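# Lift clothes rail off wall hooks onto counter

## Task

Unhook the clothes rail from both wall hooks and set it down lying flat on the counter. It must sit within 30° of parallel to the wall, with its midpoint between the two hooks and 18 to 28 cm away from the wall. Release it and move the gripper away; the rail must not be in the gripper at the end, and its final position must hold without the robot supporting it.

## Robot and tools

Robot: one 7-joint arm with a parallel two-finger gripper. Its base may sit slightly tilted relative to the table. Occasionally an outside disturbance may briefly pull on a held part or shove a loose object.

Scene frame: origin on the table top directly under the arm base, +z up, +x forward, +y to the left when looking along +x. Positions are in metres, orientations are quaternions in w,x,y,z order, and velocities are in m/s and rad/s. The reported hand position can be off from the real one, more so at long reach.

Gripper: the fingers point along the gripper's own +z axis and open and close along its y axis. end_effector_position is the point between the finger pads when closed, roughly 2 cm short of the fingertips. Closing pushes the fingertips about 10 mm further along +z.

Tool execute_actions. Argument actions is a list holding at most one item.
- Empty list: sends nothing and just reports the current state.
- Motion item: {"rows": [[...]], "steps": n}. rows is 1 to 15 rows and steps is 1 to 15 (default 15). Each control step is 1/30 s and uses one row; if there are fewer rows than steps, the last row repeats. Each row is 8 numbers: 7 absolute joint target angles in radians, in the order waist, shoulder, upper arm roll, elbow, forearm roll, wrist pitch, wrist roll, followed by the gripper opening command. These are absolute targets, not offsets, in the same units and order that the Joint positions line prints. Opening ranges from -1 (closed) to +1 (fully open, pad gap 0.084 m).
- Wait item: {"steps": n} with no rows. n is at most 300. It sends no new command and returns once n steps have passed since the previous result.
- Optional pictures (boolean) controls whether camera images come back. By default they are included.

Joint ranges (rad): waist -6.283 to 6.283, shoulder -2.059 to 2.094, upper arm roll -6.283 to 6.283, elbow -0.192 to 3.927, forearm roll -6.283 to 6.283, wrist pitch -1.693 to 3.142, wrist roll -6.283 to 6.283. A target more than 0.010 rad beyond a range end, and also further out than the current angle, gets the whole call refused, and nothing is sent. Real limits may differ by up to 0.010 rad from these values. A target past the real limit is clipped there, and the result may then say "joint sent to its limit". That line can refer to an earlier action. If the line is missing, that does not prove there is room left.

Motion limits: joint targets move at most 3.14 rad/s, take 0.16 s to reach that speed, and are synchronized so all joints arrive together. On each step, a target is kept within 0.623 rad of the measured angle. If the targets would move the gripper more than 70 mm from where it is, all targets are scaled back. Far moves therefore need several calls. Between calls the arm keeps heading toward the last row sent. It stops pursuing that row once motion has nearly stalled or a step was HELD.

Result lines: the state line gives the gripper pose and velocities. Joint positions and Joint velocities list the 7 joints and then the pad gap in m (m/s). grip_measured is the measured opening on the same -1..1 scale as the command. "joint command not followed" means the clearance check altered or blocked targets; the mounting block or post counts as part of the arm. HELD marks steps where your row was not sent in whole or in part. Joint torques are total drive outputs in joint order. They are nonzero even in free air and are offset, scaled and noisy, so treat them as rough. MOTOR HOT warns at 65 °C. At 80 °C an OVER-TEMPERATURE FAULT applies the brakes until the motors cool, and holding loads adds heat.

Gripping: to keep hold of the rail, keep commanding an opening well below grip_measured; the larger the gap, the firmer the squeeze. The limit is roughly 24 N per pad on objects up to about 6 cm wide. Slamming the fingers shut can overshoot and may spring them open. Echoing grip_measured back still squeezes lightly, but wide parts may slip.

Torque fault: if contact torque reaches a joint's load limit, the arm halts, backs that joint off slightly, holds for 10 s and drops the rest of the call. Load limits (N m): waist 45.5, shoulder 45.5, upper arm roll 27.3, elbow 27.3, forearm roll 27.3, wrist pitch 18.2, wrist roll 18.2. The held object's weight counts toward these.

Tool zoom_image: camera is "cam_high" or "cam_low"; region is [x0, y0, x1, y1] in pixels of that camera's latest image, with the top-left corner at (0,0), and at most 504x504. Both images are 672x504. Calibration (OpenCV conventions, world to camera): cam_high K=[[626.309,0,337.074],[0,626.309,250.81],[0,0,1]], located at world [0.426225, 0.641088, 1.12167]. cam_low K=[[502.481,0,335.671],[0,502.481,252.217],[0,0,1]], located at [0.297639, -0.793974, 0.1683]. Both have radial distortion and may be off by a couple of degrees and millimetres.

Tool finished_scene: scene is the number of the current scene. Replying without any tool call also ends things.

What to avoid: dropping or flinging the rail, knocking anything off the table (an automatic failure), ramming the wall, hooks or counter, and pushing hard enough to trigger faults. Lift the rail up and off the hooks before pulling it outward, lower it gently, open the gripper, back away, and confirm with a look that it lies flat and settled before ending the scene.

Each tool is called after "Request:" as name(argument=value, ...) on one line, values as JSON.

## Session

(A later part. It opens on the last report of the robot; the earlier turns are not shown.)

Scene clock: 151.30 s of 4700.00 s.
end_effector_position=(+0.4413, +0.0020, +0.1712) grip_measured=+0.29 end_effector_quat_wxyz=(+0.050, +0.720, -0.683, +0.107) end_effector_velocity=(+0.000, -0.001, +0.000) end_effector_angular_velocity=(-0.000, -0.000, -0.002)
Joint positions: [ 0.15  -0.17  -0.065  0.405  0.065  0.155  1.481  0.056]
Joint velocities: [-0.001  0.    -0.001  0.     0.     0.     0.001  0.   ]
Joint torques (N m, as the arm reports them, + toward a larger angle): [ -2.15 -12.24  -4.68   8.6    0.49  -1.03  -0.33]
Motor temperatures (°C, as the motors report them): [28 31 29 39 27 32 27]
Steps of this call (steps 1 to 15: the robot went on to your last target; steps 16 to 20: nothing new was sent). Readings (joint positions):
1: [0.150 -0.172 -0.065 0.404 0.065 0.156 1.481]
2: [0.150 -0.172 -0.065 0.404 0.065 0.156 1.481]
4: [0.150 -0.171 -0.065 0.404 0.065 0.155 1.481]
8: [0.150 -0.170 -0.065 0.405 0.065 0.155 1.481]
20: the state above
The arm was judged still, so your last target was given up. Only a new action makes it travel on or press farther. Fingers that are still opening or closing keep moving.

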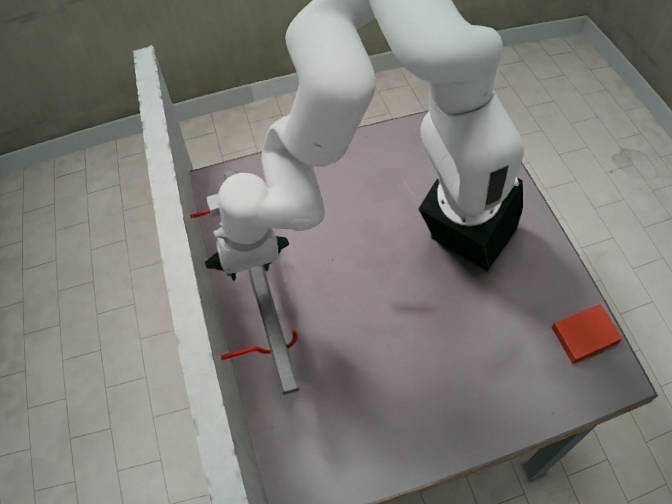

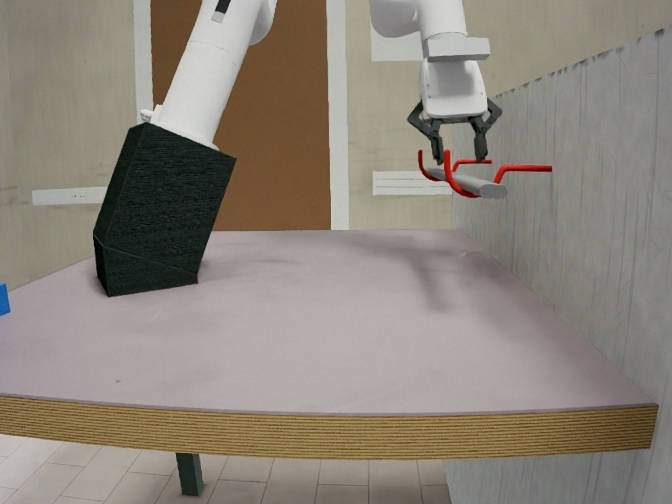

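Request:
execute_actions(actions=[{"rows":[[0.15,-0.10,-0.065,0.325,0.065,0.005,1.481,0.3]],"steps":15}], pictures=false)

Request:
execute_actions(actions=[{"steps":20}])

Scene clock: 156.13 s of 4700.00 s.
end_effector_position=(+0.4130, -0.0080, +0.1459) grip_measured=+0.29 end_effector_quat_wxyz=(+0.054, +0.720, -0.683, +0.112) end_effector_velocity=(-0.005, -0.001, -0.004) end_effector_angular_velocity=(-0.002, -0.002, +0.002)
Joint positions: [ 0.15  -0.102 -0.065  0.327  0.065  0.008  1.481  0.056]
Joint velocities: [-0.     0.011  0.001 -0.015 -0.    -0.028 -0.001 -0.   ]
Joint torques (N m, as the arm reports them, + toward a larger angle): [ -2.46 -12.02  -4.58   6.89   0.26  -1.28  -0.36]
Motor temperatures (°C, as the motors report them): [28 31 28 38 27 32 27]
Steps of this call (steps 1 to 90: nothing new was sent; then 1.33 s passed at rest; steps 91 to 105: all 15 steps of this action). Readings (joint positions):
91: [0.150 -0.170 -0.065 0.405 0.065 0.155 1.481]
92: [0.150 -0.169 -0.065 0.404 0.065 0.152 1.481]
94: [0.150 -0.156 -0.065 0.391 0.065 0.118 1.481]
98: [0.150 -0.111 -0.065 0.336 0.065 0.037 1.481]
105: the state above

Scene clock: 156.80 s of 4700.00 s.
end_effector_position=(+0.4123, -0.0082, +0.1454) grip_measured=+0.29 end_effector_quat_wxyz=(+0.054, +0.720, -0.683, +0.113) end_effector_velocity=(-0.000, -0.000, +0.000) end_effector_angular_velocity=(-0.000, -0.001, -0.003)
Joint positions: [ 0.15  -0.1   -0.065  0.325  0.065  0.005  1.481  0.056]
Joint velocities: [-0.     0.    -0.    -0.     0.    -0.001  0.002  0.   ]
Joint torques (N m, as the arm reports them, + toward a larger angle): [ -2.32 -11.22  -4.75   6.09   0.35  -0.92  -0.33]
Motor temperatures (°C, as the motors report them): [28 31 28 38 27 32 27]
Steps of this call (steps 1 to 15: the robot went on to your last target; steps 16 to 20: nothing new was sent). Readings (joint positions):
1: [0.150 -0.101 -0.065 0.327 0.065 0.007 1.481]
2: [0.150 -0.101 -0.065 0.326 0.065 0.006 1.481]
4: [0.150 -0.101 -0.065 0.326 0.065 0.006 1.481]
8: [0.150 -0.100 -0.065 0.326 0.065 0.005 1.481]
20: the state above
The arm was judged still, so your last target was given up. Only a new action makes it travel on or press farther. Fingers that are still opening or closing keep moving.

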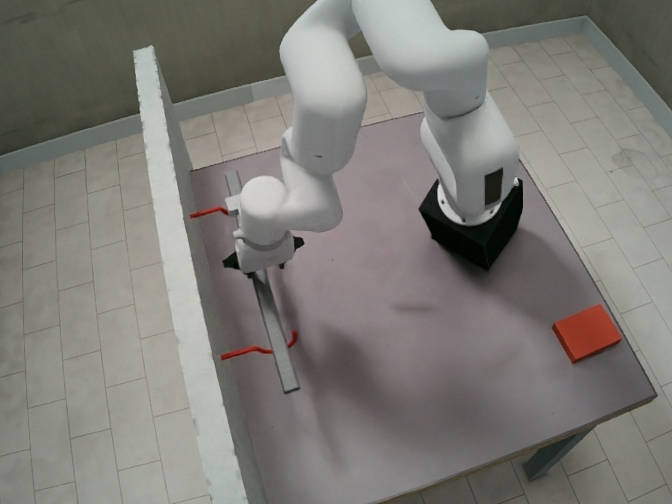

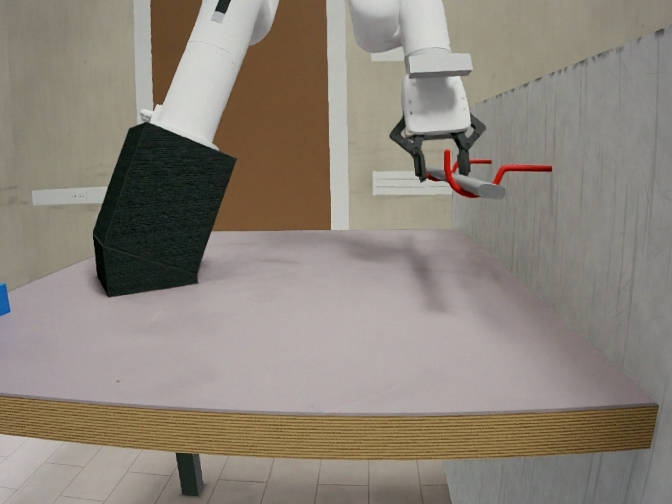

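Request:
zoom_image(camera="cam_low", region=[360, 90, 560, 240])

Region (360, 90, 560, 240) of cam_low's 672x504 image, scaled by 2.520, with more detail than that image has; it fills the top 378 rows of this view, and the rest is white.

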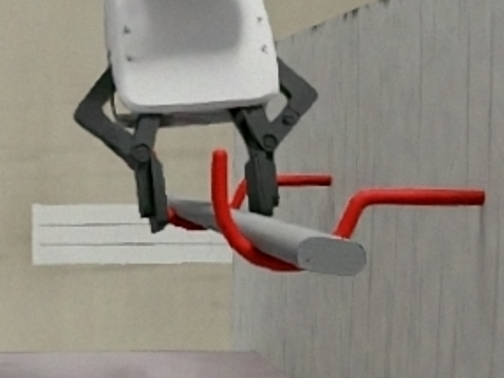

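Request:
execute_actions(actions=[{"rows":[[0.15,-0.075,-0.065,0.325,0.065,-0.02,1.481,0.3]],"steps":10}], pictures=false)

Request:
execute_actions(actions=[{"rows":[[0.15,-0.075,-0.065,0.325,0.065,-0.02,1.481,-1]],"steps":15}], pictures=false)

Scene clock: 168.60 s of 4700.00 s.
end_effector_position=(+0.4104, -0.0103, +0.1403) grip_measured=+0.29 end_effector_quat_wxyz=(+0.056, +0.720, -0.683, +0.113) end_effector_velocity=(+0.001, -0.001, -0.002) end_effector_angular_velocity=(-0.002, -0.004, +0.000)
Joint positions: [ 0.15  -0.076 -0.065  0.325  0.065 -0.019  1.481  0.056]
Joint velocities: [ 0.     0.011 -0.     0.001 -0.    -0.015  0.001 -0.   ]
Joint torques (N m, as the arm reports them, + toward a larger angle): [ -2.51 -11.53  -4.64   5.33   0.46  -0.65  -0.39]
Motor temperatures (°C, as the motors report them): [28 31 28 35 27 31 27]
Steps of this call (steps 1 to 90: nothing new was sent; then 8.47 s passed at rest; steps 91 to 100: all 10 steps of this action). Readings (joint positions):
91: [0.150 -0.100 -0.065 0.325 0.065 0.005 1.481]
92: [0.150 -0.098 -0.065 0.325 0.065 0.003 1.481]
94: [0.150 -0.087 -0.065 0.325 0.065 -0.008 1.481]
98: [0.150 -0.077 -0.065 0.325 0.065 -0.017 1.481]
100: the state above

Scene clock: 169.10 s of 4700.00 s.
end_effector_position=(+0.4123, -0.0103, +0.1409) grip_measured=-0.65 end_effector_quat_wxyz=(+0.054, +0.720, -0.683, +0.115) end_effector_velocity=(-0.001, +0.000, -0.001) end_effector_angular_velocity=(-0.000, +0.004, +0.004)
Joint positions: [ 0.15  -0.076 -0.065  0.327  0.065 -0.021  1.481  0.016]
Joint velocities: [ 0.     0.001  0.001 -0.002 -0.001  0.001 -0.003  0.   ]
Joint torques (N m, as the arm reports them, + toward a larger angle): [-1.09 -8.07 -3.48  0.37 -0.08  1.18 -0.83]
Motor temperatures (°C, as the motors report them): [28 31 28 35 27 31 27]
Steps of this call (steps 1 to 15: all 15 steps of this action). Readings (joint positions):
1: [0.150 -0.076 -0.065 0.325 0.065 -0.019 1.481]
2: [0.150 -0.076 -0.065 0.326 0.065 -0.019 1.481]
4: [0.150 -0.076 -0.065 0.326 0.065 -0.021 1.481]
8: [0.150 -0.076 -0.065 0.328 0.065 -0.022 1.481]
15: the state above

Request:
execute_actions(actions=[{"rows":[[0.15,-0.35,-0.065,0.325,0.065,0.255,1.481,-1]],"steps":15}], pictures=false)

Request:
execute_actions(actions=[{"steps":20}])

Scene clock: 172.67 s of 4700.00 s.
end_effector_position=(+0.4169, +0.0122, +0.1965) grip_measured=-0.67 end_effector_quat_wxyz=(+0.046, +0.722, -0.684, +0.099) end_effector_velocity=(+0.010, +0.007, +0.019) end_effector_angular_velocity=(+0.007, -0.017, +0.011)
Joint positions: [ 0.15  -0.341 -0.064  0.321  0.065  0.25   1.481  0.015]
Joint velocities: [-0.    -0.065  0.002  0.016 -0.002  0.062 -0.001 -0.   ]
Joint torques (N m, as the arm reports them, + toward a larger angle): [ -2.24 -11.17  -4.53  10.21   0.72  -1.29   0.15]
Motor temperatures (°C, as the motors report them): [28 31 28 34 27 31 27]
Steps of this call (steps 1 to 15: the robot went on to your last target; steps 16 to 90: nothing new was sent; then 0.07 s passed at rest; steps 91 to 105: all 15 steps of this action). Readings (joint positions):
91: [0.150 -0.075 -0.065 0.326 0.065 -0.021 1.481]
92: [0.150 -0.077 -0.065 0.326 0.065 -0.018 1.481]
94: [0.150 -0.105 -0.065 0.323 0.065 0.018 1.481]
98: [0.151 -0.268 -0.064 0.316 0.065 0.179 1.481]
105: the state above

Scene clock: 173.33 s of 4700.00 s.
end_effector_position=(+0.4198, +0.0129, +0.1998) grip_measured=-0.67 end_effector_quat_wxyz=(+0.043, +0.721, -0.684, +0.101) end_effector_velocity=(+0.000, -0.000, +0.000) end_effector_angular_velocity=(-0.000, -0.001, -0.000)
Joint positions: [ 0.15  -0.35  -0.065  0.325  0.065  0.255  1.481  0.015]
Joint velocities: [-0.    -0.001 -0.001  0.    -0.     0.     0.    -0.   ]
Joint torques (N m, as the arm reports them, + toward a larger angle): [ -1.6  -11.    -4.1   10.34   0.36  -1.4   -0.44]
Motor temperatures (°C, as the motors report them): [28 31 28 34 27 31 27]
Steps of this call (steps 1 to 15: the robot went on to your last target; steps 16 to 20: nothing new was sent). Readings (joint positions):
1: [0.150 -0.343 -0.065 0.322 0.065 0.251 1.481]
2: [0.150 -0.344 -0.065 0.322 0.065 0.252 1.481]
4: [0.150 -0.347 -0.065 0.323 0.065 0.254 1.481]
8: [0.150 -0.349 -0.065 0.324 0.065 0.255 1.481]
20: the state above
The arm was judged still, so your last target was given up. Only a new action makes it travel on or press farther. Fingers that are still opening or closing keep moving.

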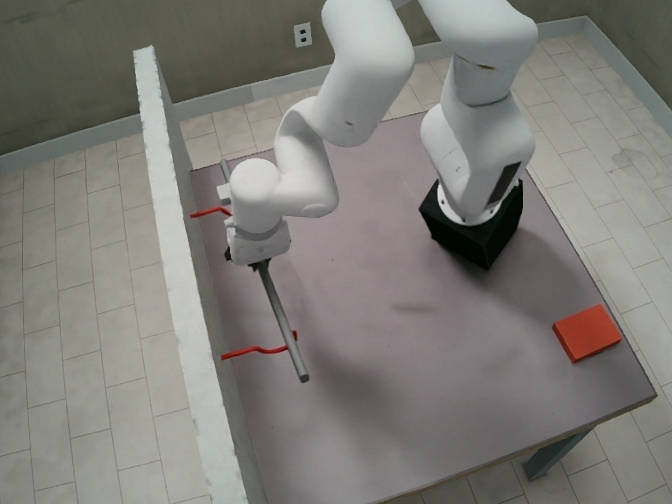

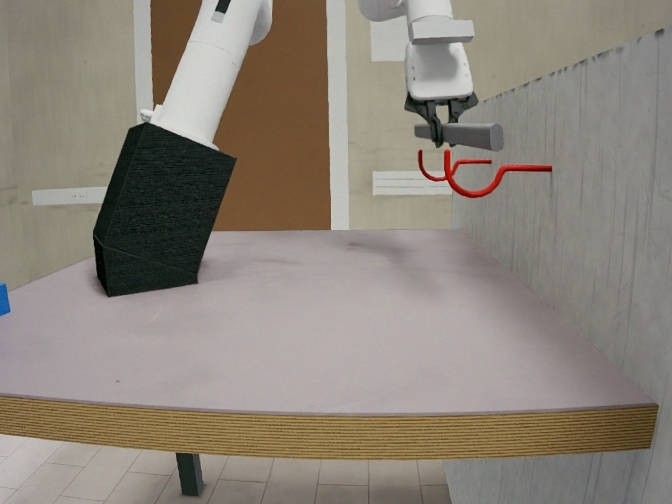

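Request:
execute_actions(actions=[{"rows":[[0.15,-0.5,-0.065,0.1,0.065,0.2,1.481,-1]],"steps":15}], pictures=false)

Request:
execute_actions(actions=[{"rows":[[0.15,-0.3,-0.065,-0.05,0.065,-0.15,1.481,-1]],"steps":15}], pictures=false)

Request:
execute_actions(actions=[{"steps":20}], pictures=false)

Scene clock: 180.57 s of 4700.00 s.
end_effector_position=(+0.3502, +0.0111, +0.1893) grip_measured=-0.67 end_effector_quat_wxyz=(+0.048, +0.721, -0.685, +0.093) end_effector_velocity=(-0.013, +0.001, -0.002) end_effector_angular_velocity=(+0.001, -0.001, +0.006)
Joint positions: [ 0.15  -0.497 -0.065  0.107  0.065  0.201  1.481  0.015]
Joint velocities: [ 0.001 -0.031  0.003 -0.044 -0.002 -0.015  0.001 -0.   ]
Joint torques (N m, as the arm reports them, + toward a larger angle): [-1.07 -8.71 -3.16  9.27  0.45 -1.53 -0.33]
Motor temperatures (°C, as the motors report them): [28 31 28 35 27 31 27]
Steps of this call (steps 1 to 90: nothing new was sent; then 3.73 s passed at rest; steps 91 to 105: all 15 steps of this action). Readings (joint positions):
91: [0.150 -0.350 -0.065 0.325 0.065 0.255 1.481]
92: [0.150 -0.351 -0.065 0.323 0.065 0.254 1.481]
94: [0.150 -0.372 -0.065 0.295 0.065 0.245 1.481]
98: [0.150 -0.464 -0.065 0.152 0.065 0.215 1.481]
105: the state above

Scene clock: 181.07 s of 4700.00 s.
end_effector_position=(+0.2933, -0.0082, +0.1488) grip_measured=-0.67 end_effector_quat_wxyz=(+0.060, +0.719, -0.685, +0.104) end_effector_velocity=(-0.002, -0.003, -0.002) end_effector_angular_velocity=(-0.010, -0.041, +0.012)
Joint positions: [ 0.15  -0.306 -0.065 -0.044  0.065 -0.139  1.481  0.015]
Joint velocities: [ 0.001  0.048  0.    -0.029 -0.    -0.119 -0.001  0.   ]
Joint torques (N m, as the arm reports them, + toward a larger angle): [-0.88 -7.09 -3.    4.82  0.67 -1.23 -0.26]
Motor temperatures (°C, as the motors report them): [28 31 28 35 27 31 27]
Steps of this call (steps 1 to 15: all 15 steps of this action). Readings (joint positions):
1: [0.150 -0.497 -0.065 0.105 0.065 0.201 1.481]
2: [0.150 -0.497 -0.065 0.103 0.065 0.198 1.481]
4: [0.150 -0.481 -0.065 0.091 0.065 0.163 1.481]
8: [0.150 -0.370 -0.065 0.004 0.065 -0.023 1.481]
15: the state above

Scene clock: 181.73 s of 4700.00 s.
end_effector_position=(+0.2905, -0.0088, +0.1478) grip_measured=-0.67 end_effector_quat_wxyz=(+0.061, +0.719, -0.685, +0.104) end_effector_velocity=(+0.012, -0.028, +0.011) end_effector_angular_velocity=(-0.019, -0.062, -0.127)
Joint positions: [ 0.15  -0.3   -0.065 -0.05   0.065 -0.15   1.481  0.015]
Joint velocities: [-0.044 -0.006 -0.065  0.012  0.03  -0.014  0.001  0.   ]
Joint torques (N m, as the arm reports them, + toward a larger angle): [ 1.05 -7.11 -1.94  5.06  0.34 -1.39 -0.42]
Motor temperatures (°C, as the motors report them): [28 31 28 35 27 31 27]
Steps of this call (steps 1 to 20: the robot went on to your last target). Readings (joint positions):
1: [0.150 -0.305 -0.065 -0.045 0.065 -0.142 1.481]
2: [0.150 -0.304 -0.065 -0.046 0.065 -0.144 1.481]
4: [0.150 -0.302 -0.065 -0.048 0.065 -0.147 1.481]
8: [0.150 -0.301 -0.065 -0.049 0.065 -0.149 1.481]
20: the state above

Request:
execute_actions(actions=[{"rows":[[0.15,-0.05,-0.065,-0.05,0.065,-0.40,1.481,-1]],"steps":15}], pictures=false)

Request:
execute_actions(actions=[{"steps":20}], pictures=false)

Scene clock: 185.97 s of 4700.00 s.
end_effector_position=(+0.2741, -0.0224, +0.1256) grip_measured=-0.67 end_effector_quat_wxyz=(+0.072, +0.720, -0.681, +0.115) end_effector_velocity=(+0.000, -0.003, -0.003) end_effector_angular_velocity=(-0.007, -0.014, +0.004)
Joint positions: [ 0.15  -0.056 -0.065 -0.05   0.065 -0.394  1.481  0.015]
Joint velocities: [-0.001  0.051 -0.001  0.002 -0.    -0.064  0.     0.   ]
Joint torques (N m, as the arm reports them, + toward a larger angle): [-1.37 -9.18 -3.43  1.85  0.8  -1.36 -0.36]
Motor temperatures (°C, as the motors report them): [28 31 28 34 27 31 27]
Steps of this call (steps 1 to 15: the robot went on to your last target; steps 16 to 90: nothing new was sent; then 0.73 s passed at rest; steps 91 to 105: all 15 steps of this action). Readings (joint positions):
91: [0.150 -0.300 -0.065 -0.050 0.065 -0.150 1.481]
92: [0.150 -0.298 -0.065 -0.050 0.065 -0.153 1.481]
94: [0.150 -0.268 -0.065 -0.049 0.065 -0.187 1.481]
98: [0.150 -0.115 -0.065 -0.051 0.065 -0.330 1.481]
105: the state above

Scene clock: 186.63 s of 4700.00 s.
end_effector_position=(+0.2733, -0.0228, +0.1250) grip_measured=-0.67 end_effector_quat_wxyz=(+0.072, +0.720, -0.681, +0.115) end_effector_velocity=(-0.000, -0.000, -0.000) end_effector_angular_velocity=(-0.000, +0.001, +0.002)
Joint positions: [ 0.15  -0.05  -0.065 -0.05   0.065 -0.4    1.481  0.015]
Joint velocities: [-0.     0.     0.    -0.     0.     0.    -0.002  0.   ]
Joint torques (N m, as the arm reports them, + toward a larger angle): [-1.47 -8.65 -3.42  1.76  0.82 -1.36 -0.27]
Motor temperatures (°C, as the motors report them): [28 31 28 34 27 31 27]
Steps of this call (steps 1 to 15: the robot went on to your last target; steps 16 to 20: nothing new was sent). Readings (joint positions):
1: [0.150 -0.055 -0.065 -0.050 0.065 -0.396 1.481]
2: [0.150 -0.054 -0.065 -0.050 0.065 -0.397 1.481]
4: [0.150 -0.052 -0.065 -0.050 0.065 -0.398 1.481]
8: [0.150 -0.051 -0.065 -0.050 0.065 -0.400 1.481]
20: the state above
The arm was judged still, so your last target was given up. Only a new action makes it travel on or press farther. Fingers that are still opening or closing keep moving.

Request:
execute_actions(actions=[{"rows":[[0.15,0.3,-0.065,-0.05,0.065,-0.75,1.481,-1]],"steps":15}], pictures=false)

Request:
execute_actions(actions=[{"steps":20}])

Scene clock: 192.00 s of 4700.00 s.
end_effector_position=(+0.2412, -0.0385, +0.1023) grip_measured=-0.67 end_effector_quat_wxyz=(+0.086, +0.725, -0.671, +0.127) end_effector_velocity=(+0.001, -0.004, -0.002) end_effector_angular_velocity=(-0.011, -0.032, +0.014)
Joint positions: [ 0.15   0.289 -0.065 -0.05   0.065 -0.739  1.481  0.015]
Joint velocities: [-0.001  0.091 -0.002  0.007 -0.    -0.117  0.001 -0.   ]
Joint torques (N m, as the arm reports them, + toward a larger angle): [-2.05 -9.63 -4.17 -2.43  1.26 -1.36 -0.25]
Motor temperatures (°C, as the motors report them): [28 31 28 33 27 31 27]
Steps of this call (steps 1 to 90: nothing new was sent; then 1.87 s passed at rest; steps 91 to 105: all 15 steps of this action). Readings (joint positions):
91: [0.150 -0.050 -0.065 -0.050 0.065 -0.400 1.481]
92: [0.150 -0.048 -0.065 -0.050 0.065 -0.403 1.481]
94: [0.150 -0.018 -0.065 -0.049 0.065 -0.437 1.481]
98: [0.150 0.177 -0.065 -0.050 0.065 -0.624 1.481]
105: the state above

Scene clock: 192.67 s of 4700.00 s.
end_effector_position=(+0.2400, -0.0389, +0.1018) grip_measured=-0.67 end_effector_quat_wxyz=(+0.087, +0.725, -0.671, +0.128) end_effector_velocity=(-0.000, +0.000, -0.000) end_effector_angular_velocity=(+0.000, -0.000, -0.000)
Joint positions: [ 0.15   0.3   -0.065 -0.05   0.065 -0.75   1.481  0.015]
Joint velocities: [ 0.     0.001  0.     0.    -0.    -0.001  0.    -0.   ]
Joint torques (N m, as the arm reports them, + toward a larger angle): [-2.08 -9.73 -4.19 -2.52  1.2  -1.25 -0.36]
Motor temperatures (°C, as the motors report them): [28 31 28 33 27 31 27]
Steps of this call (steps 1 to 20: the robot went on to your last target). Readings (joint positions):
1: [0.150 0.292 -0.065 -0.050 0.065 -0.742 1.481]
2: [0.150 0.294 -0.065 -0.050 0.065 -0.744 1.481]
4: [0.150 0.296 -0.065 -0.050 0.065 -0.747 1.481]
8: [0.150 0.298 -0.065 -0.050 0.065 -0.749 1.481]
20: the state above

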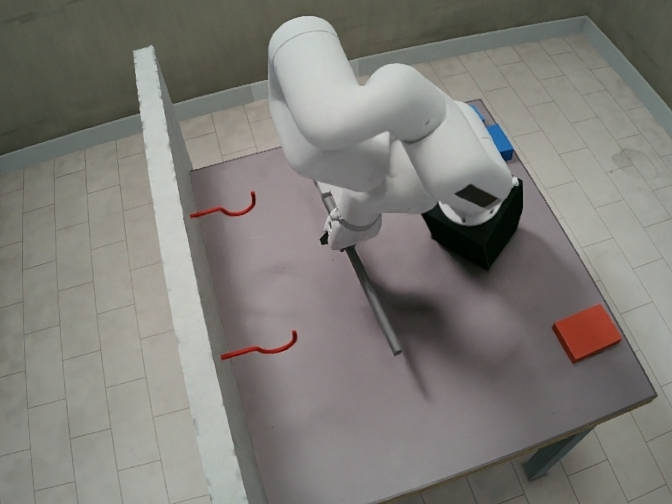

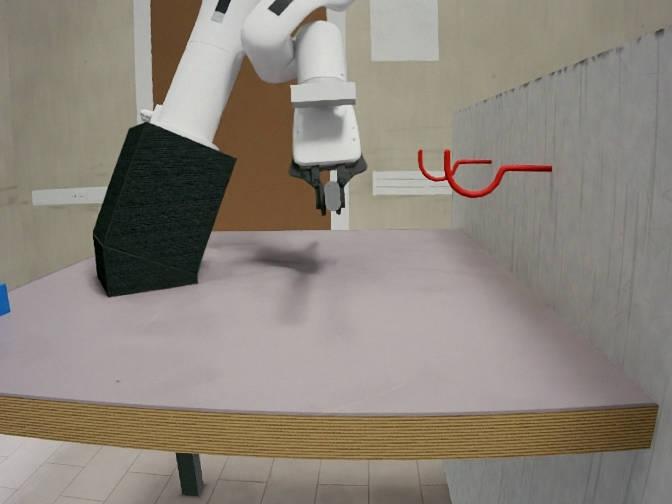

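Request:
execute_actions(actions=[{"rows":[[0.15,0.5,-0.065,0.15,0.065,-0.75,1.481,-1]],"steps":15}], pictures=false)

Request:
execute_actions(actions=[{"steps":20}], pictures=false)

Scene clock: 203.47 s of 4700.00 s.
end_effector_position=(+0.2757, -0.0518, +0.0581) grip_measured=-0.67 end_effector_quat_wxyz=(+0.091, +0.728, -0.667, +0.130) end_effector_velocity=(+0.010, -0.002, -0.009) end_effector_angular_velocity=(-0.001, -0.007, +0.004)
Joint positions: [ 0.15   0.496 -0.065  0.145  0.065 -0.75   1.481  0.015]
Joint velocities: [ 0.     0.035  0.     0.041 -0.    -0.002 -0.001 -0.   ]
Joint torques (N m, as the arm reports them, + toward a larger angle): [ -3.15 -11.92  -5.35  -2.6    1.34  -1.32  -0.3 ]
Motor temperatures (°C, as the motors report them): [28 31 28 32 27 31 27]
Steps of this call (steps 1 to 15: the robot went on to your last target; steps 16 to 90: nothing new was sent; then 7.30 s passed at rest; steps 91 to 105: all 15 steps of this action). Readings (joint positions):
91: [0.150 0.300 -0.065 -0.050 0.065 -0.750 1.481]
92: [0.150 0.302 -0.065 -0.048 0.065 -0.750 1.481]
94: [0.150 0.333 -0.065 -0.019 0.065 -0.750 1.481]
98: [0.150 0.455 -0.065 0.109 0.065 -0.750 1.481]
105: the state above

Scene clock: 204.13 s of 4700.00 s.
end_effector_position=(+0.2768, -0.0521, +0.0570) grip_measured=-0.67 end_effector_quat_wxyz=(+0.090, +0.728, -0.667, +0.131) end_effector_velocity=(+0.000, +0.000, -0.000) end_effector_angular_velocity=(+0.001, -0.000, +0.001)
Joint positions: [ 0.15   0.5   -0.065  0.15   0.065 -0.75   1.481  0.015]
Joint velocities: [-0.     0.     0.001  0.     0.    -0.001 -0.001 -0.   ]
Joint torques (N m, as the arm reports them, + toward a larger angle): [ -3.02 -11.57  -5.9   -2.61   1.26  -1.37  -0.38]
Motor temperatures (°C, as the motors report them): [28 31 28 32 27 31 27]
Steps of this call (steps 1 to 15: the robot went on to your last target; steps 16 to 20: nothing new was sent). Readings (joint positions):
1: [0.150 0.497 -0.065 0.146 0.065 -0.750 1.481]
2: [0.150 0.497 -0.065 0.147 0.065 -0.750 1.481]
4: [0.150 0.498 -0.065 0.148 0.065 -0.750 1.481]
8: [0.150 0.499 -0.065 0.149 0.065 -0.750 1.481]
20: the state above
The arm was judged still, so your last target was given up. Only a new action makes it travel on or press farther. Fingers that are still opening or closing keep moving.

Request:
execute_actions(actions=[{"rows":[[0.28,0.53,-0.065,0.18,0.065,-0.75,1.481,-1]],"steps":15}], pictures=false)

Request:
execute_actions(actions=[{"steps":20}])

Scene clock: 208.37 s of 4700.00 s.
end_effector_position=(+0.2809, -0.0151, +0.0401) grip_measured=-0.67 end_effector_quat_wxyz=(+0.078, +0.769, -0.624, +0.112) end_effector_velocity=(+0.001, +0.006, -0.003) end_effector_angular_velocity=(+0.006, +0.003, +0.018)
Joint positions: [ 0.277  0.529 -0.065  0.179  0.065 -0.75   1.481  0.015]
Joint velocities: [ 0.02   0.004 -0.     0.006 -0.     0.     0.001 -0.   ]
Joint torques (N m, as the arm reports them, + toward a larger angle): [ -2.97 -12.31  -5.    -3.11   1.13  -1.35  -0.29]
Motor temperatures (°C, as the motors report them): [28 31 28 32 27 31 27]
Steps of this call (steps 1 to 90: nothing new was sent; then 0.73 s passed at rest; steps 91 to 105: all 15 steps of this action). Readings (joint positions):
91: [0.150 0.500 -0.065 0.150 0.065 -0.750 1.481]
92: [0.152 0.500 -0.065 0.150 0.065 -0.750 1.481]
94: [0.181 0.507 -0.068 0.157 0.066 -0.750 1.481]
98: [0.258 0.525 -0.062 0.176 0.064 -0.750 1.481]
105: the state above

Scene clock: 209.03 s of 4700.00 s.
end_effector_position=(+0.2810, -0.0142, +0.0397) grip_measured=-0.67 end_effector_quat_wxyz=(+0.078, +0.770, -0.623, +0.111) end_effector_velocity=(-0.000, -0.001, +0.000) end_effector_angular_velocity=(-0.001, +0.000, -0.000)
Joint positions: [ 0.28   0.53  -0.065  0.18   0.065 -0.75   1.481  0.015]
Joint velocities: [-0.     0.    -0.001  0.     0.     0.    -0.001  0.   ]
Joint torques (N m, as the arm reports them, + toward a larger angle): [ -2.39 -11.78  -4.99  -3.12   1.15  -1.36  -0.24]
Motor temperatures (°C, as the motors report them): [28 31 28 32 27 31 27]
Steps of this call (steps 1 to 15: the robot went on to your last target; steps 16 to 20: nothing new was sent). Readings (joint positions):
1: [0.278 0.530 -0.065 0.179 0.065 -0.750 1.481]
2: [0.278 0.530 -0.065 0.180 0.065 -0.750 1.481]
4: [0.279 0.530 -0.065 0.180 0.065 -0.750 1.481]
8: [0.280 0.530 -0.065 0.180 0.065 -0.750 1.481]
20: the state above
The arm was judged still, so your last target was given up. Only a new action makes it travel on or press farther. Fingers that are still opening or closing keep moving.

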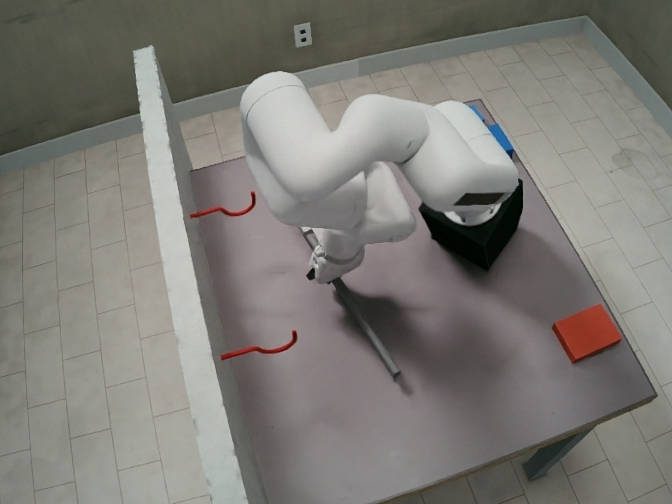

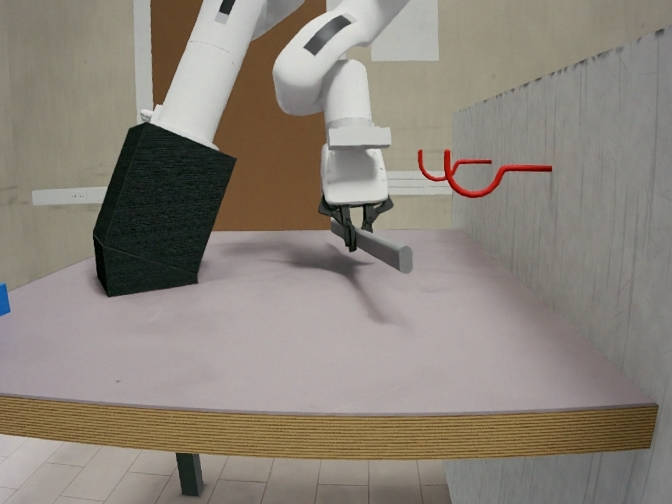

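Request:
execute_actions(actions=[{"rows":[[0.28,0.5,-0.065,0.15,0.065,-0.75,1.80,-1]],"steps":15}], pictures=false)

Request:
execute_actions(actions=[{"steps":20}])

Scene clock: 216.97 s of 4700.00 s.
end_effector_position=(+0.2765, -0.0130, +0.0470) grip_measured=-0.67 end_effector_quat_wxyz=(-0.059, -0.665, +0.735, -0.121) end_effector_velocity=(-0.001, +0.000, +0.002) end_effector_angular_velocity=(+0.008, -0.024, -0.093)
Joint positions: [ 0.28   0.501 -0.065  0.151  0.065 -0.75   1.79   0.015]
Joint velocities: [-0.    -0.007  0.    -0.007 -0.     0.001  0.096  0.   ]
Joint torques (N m, as the arm reports them, + toward a larger angle): [ -2.46 -11.16  -4.74  -3.06   1.09  -1.27  -0.45]
Motor temperatures (°C, as the motors report them): [28 31 28 32 27 31 27]
Steps of this call (steps 1 to 90: nothing new was sent; then 4.43 s passed at rest; steps 91 to 105: all 15 steps of this action). Readings (joint positions):
91: [0.280 0.530 -0.065 0.180 0.065 -0.750 1.481]
92: [0.280 0.530 -0.065 0.180 0.065 -0.750 1.484]
94: [0.280 0.527 -0.065 0.177 0.065 -0.750 1.517]
98: [0.280 0.510 -0.065 0.160 0.065 -0.750 1.694]
105: the state above

Scene clock: 217.63 s of 4700.00 s.
end_effector_position=(+0.2763, -0.0129, +0.0472) grip_measured=-0.67 end_effector_quat_wxyz=(-0.059, -0.661, +0.738, -0.122) end_effector_velocity=(+0.000, +0.000, -0.000) end_effector_angular_velocity=(+0.001, -0.000, +0.001)
Joint positions: [ 0.28   0.5   -0.065  0.15   0.065 -0.75   1.8    0.015]
Joint velocities: [ 0.001 -0.     0.001  0.     0.    -0.    -0.     0.   ]
Joint torques (N m, as the arm reports them, + toward a larger angle): [ -2.06 -11.64  -4.75  -3.27   1.05  -1.35  -0.32]
Motor temperatures (°C, as the motors report them): [28 31 28 32 27 31 27]
Steps of this call (steps 1 to 15: the robot went on to your last target; steps 16 to 20: nothing new was sent). Readings (joint positions):
1: [0.280 0.501 -0.065 0.151 0.065 -0.750 1.793]
2: [0.280 0.501 -0.065 0.151 0.065 -0.750 1.795]
4: [0.280 0.500 -0.065 0.150 0.065 -0.750 1.797]
8: [0.280 0.500 -0.065 0.150 0.065 -0.750 1.799]
20: the state above
The arm was judged still, so your last target was given up. Only a new action makes it travel on or press farther. Fingers that are still opening or closing keep moving.

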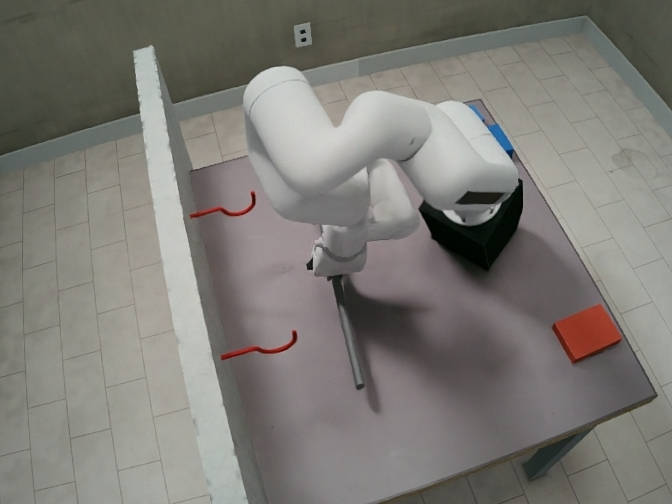

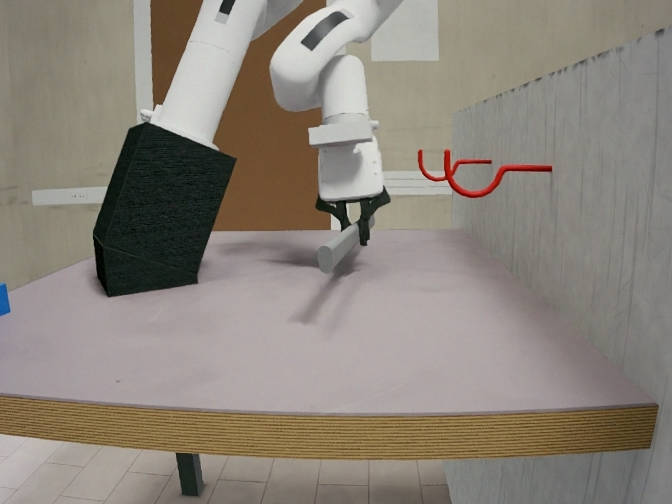

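Request:
execute_actions(actions=[{"rows":[[0.28,0.54,-0.065,0.19,0.065,-0.75,1.80,-1]],"steps":15}], pictures=false)

Request:
execute_actions(actions=[{"rows":[[0.28,0.54,-0.065,0.19,0.065,-0.75,1.80,0.6]],"steps":15}], pictures=false)

Request:
execute_actions(actions=[{"rows":[[0.28,0.3,-0.065,-0.05,0.065,-0.75,1.80,0.6]],"steps":15}], pictures=false)

Request:
execute_actions(actions=[{"steps":20}])

Scene clock: 223.30 s of 4700.00 s.
end_effector_position=(+0.2824, -0.0146, +0.0373) grip_measured=-0.67 end_effector_quat_wxyz=(-0.059, -0.662, +0.737, -0.122) end_effector_velocity=(+0.001, +0.000, -0.001) end_effector_angular_velocity=(+0.000, -0.000, +0.001)
Joint positions: [ 0.28   0.539 -0.065  0.189  0.065 -0.75   1.8    0.015]
Joint velocities: [-0.     0.004  0.001  0.005  0.     0.001 -0.    -0.   ]
Joint torques (N m, as the arm reports them, + toward a larger angle): [ -2.62 -12.47  -5.23  -3.26   1.07  -1.36  -0.39]
Motor temperatures (°C, as the motors report them): [28 31 28 32 27 31 27]
Steps of this call (steps 1 to 90: nothing new was sent; then 2.17 s passed at rest; steps 91 to 105: all 15 steps of this action). Readings (joint positions):
91: [0.280 0.500 -0.065 0.150 0.065 -0.750 1.800]
92: [0.280 0.502 -0.065 0.152 0.065 -0.750 1.800]
94: [0.280 0.519 -0.065 0.169 0.065 -0.750 1.800]
98: [0.280 0.536 -0.065 0.186 0.065 -0.750 1.800]
105: the state above

Scene clock: 223.80 s of 4700.00 s.
end_effector_position=(+0.2825, -0.0146, +0.0372) grip_measured=+0.59 end_effector_quat_wxyz=(-0.059, -0.662, +0.737, -0.122) end_effector_velocity=(+0.000, +0.000, -0.000) end_effector_angular_velocity=(+0.000, -0.001, -0.001)
Joint positions: [ 0.28   0.54  -0.065  0.19   0.065 -0.75   1.8    0.069]
Joint velocities: [-0.     0.     0.     0.001 -0.    -0.     0.001  0.   ]
Joint torques (N m, as the arm reports them, + toward a larger angle): [ -2.3  -11.5   -4.86  -2.98   0.68  -1.14  -0.39]
Motor temperatures (°C, as the motors report them): [28 31 28 32 27 31 27]
Steps of this call (steps 1 to 15: all 15 steps of this action). Readings (joint positions):
1: [0.280 0.540 -0.065 0.190 0.065 -0.750 1.800]
2: [0.280 0.539 -0.065 0.190 0.065 -0.750 1.800]
4: [0.280 0.540 -0.065 0.190 0.065 -0.750 1.800]
8: [0.280 0.540 -0.065 0.190 0.065 -0.750 1.800]
15: the state above

Scene clock: 224.30 s of 4700.00 s.
end_effector_position=(+0.2412, -0.0062, +0.0922) grip_measured=+0.59 end_effector_quat_wxyz=(-0.056, -0.658, +0.741, -0.118) end_effector_velocity=(-0.011, +0.001, +0.011) end_effector_angular_velocity=(+0.002, +0.001, -0.003)
Joint positions: [ 0.28   0.306 -0.065 -0.043  0.065 -0.75   1.8    0.069]
Joint velocities: [-0.001 -0.049 -0.001 -0.05   0.    -0.    -0.     0.   ]
Joint torques (N m, as the arm reports them, + toward a larger angle): [-1.28 -9.44 -3.16 -2.6   0.72 -1.06 -0.41]
Motor temperatures (°C, as the motors report them): [28 31 28 32 27 31 27]
Steps of this call (steps 1 to 15: all 15 steps of this action). Readings (joint positions):
1: [0.280 0.540 -0.065 0.190 0.065 -0.750 1.800]
2: [0.280 0.538 -0.065 0.188 0.065 -0.750 1.800]
4: [0.280 0.507 -0.065 0.158 0.065 -0.750 1.800]
8: [0.280 0.361 -0.065 0.009 0.065 -0.750 1.800]
15: the state above

Scene clock: 224.97 s of 4700.00 s.
end_effector_position=(+0.2396, -0.0061, +0.0935) grip_measured=+0.59 end_effector_quat_wxyz=(-0.056, -0.658, +0.742, -0.118) end_effector_velocity=(+0.000, +0.000, +0.000) end_effector_angular_velocity=(+0.000, -0.001, -0.000)
Joint positions: [ 0.28   0.3   -0.065 -0.05   0.065 -0.75   1.8    0.069]
Joint velocities: [ 0.    -0.     0.     0.    -0.    -0.     0.001 -0.   ]
Joint torques (N m, as the arm reports them, + toward a larger angle): [-1.02 -9.36 -3.32 -2.84  0.69 -1.09 -0.37]
Motor temperatures (°C, as the motors report them): [28 31 28 32 27 31 27]
Steps of this call (steps 1 to 15: the robot went on to your last target; steps 16 to 20: nothing new was sent). Readings (joint positions):
1: [0.280 0.305 -0.065 -0.045 0.065 -0.750 1.800]
2: [0.280 0.304 -0.065 -0.046 0.065 -0.750 1.800]
4: [0.280 0.302 -0.065 -0.048 0.065 -0.750 1.800]
8: [0.280 0.301 -0.065 -0.049 0.065 -0.750 1.800]
20: the state above
The arm was judged still, so your last target was given up. Only a new action makes it travel on or press farther. Fingers that are still opening or closing keep moving.

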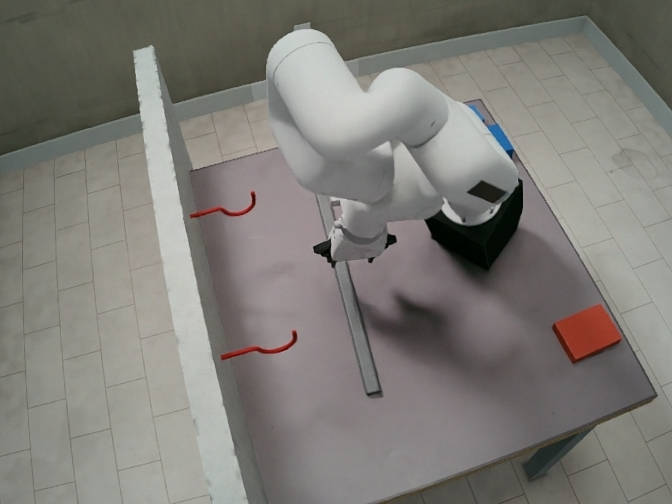

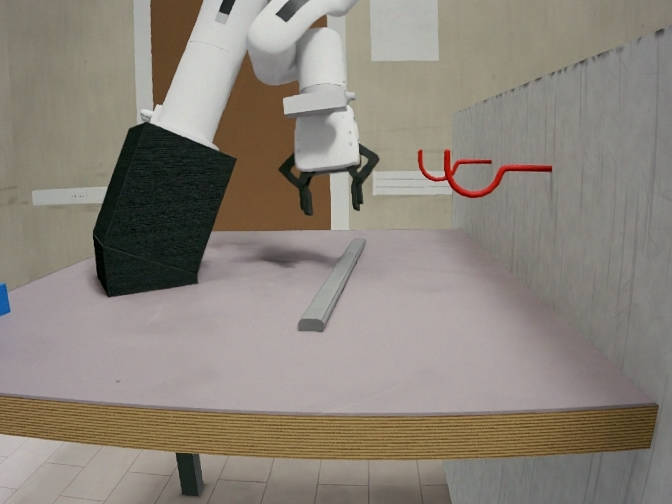

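The rail is lying flat on the counter, so I'm ending scene 1.

Request:
finished_scene(scene=1)

The scene is finished: the task was done.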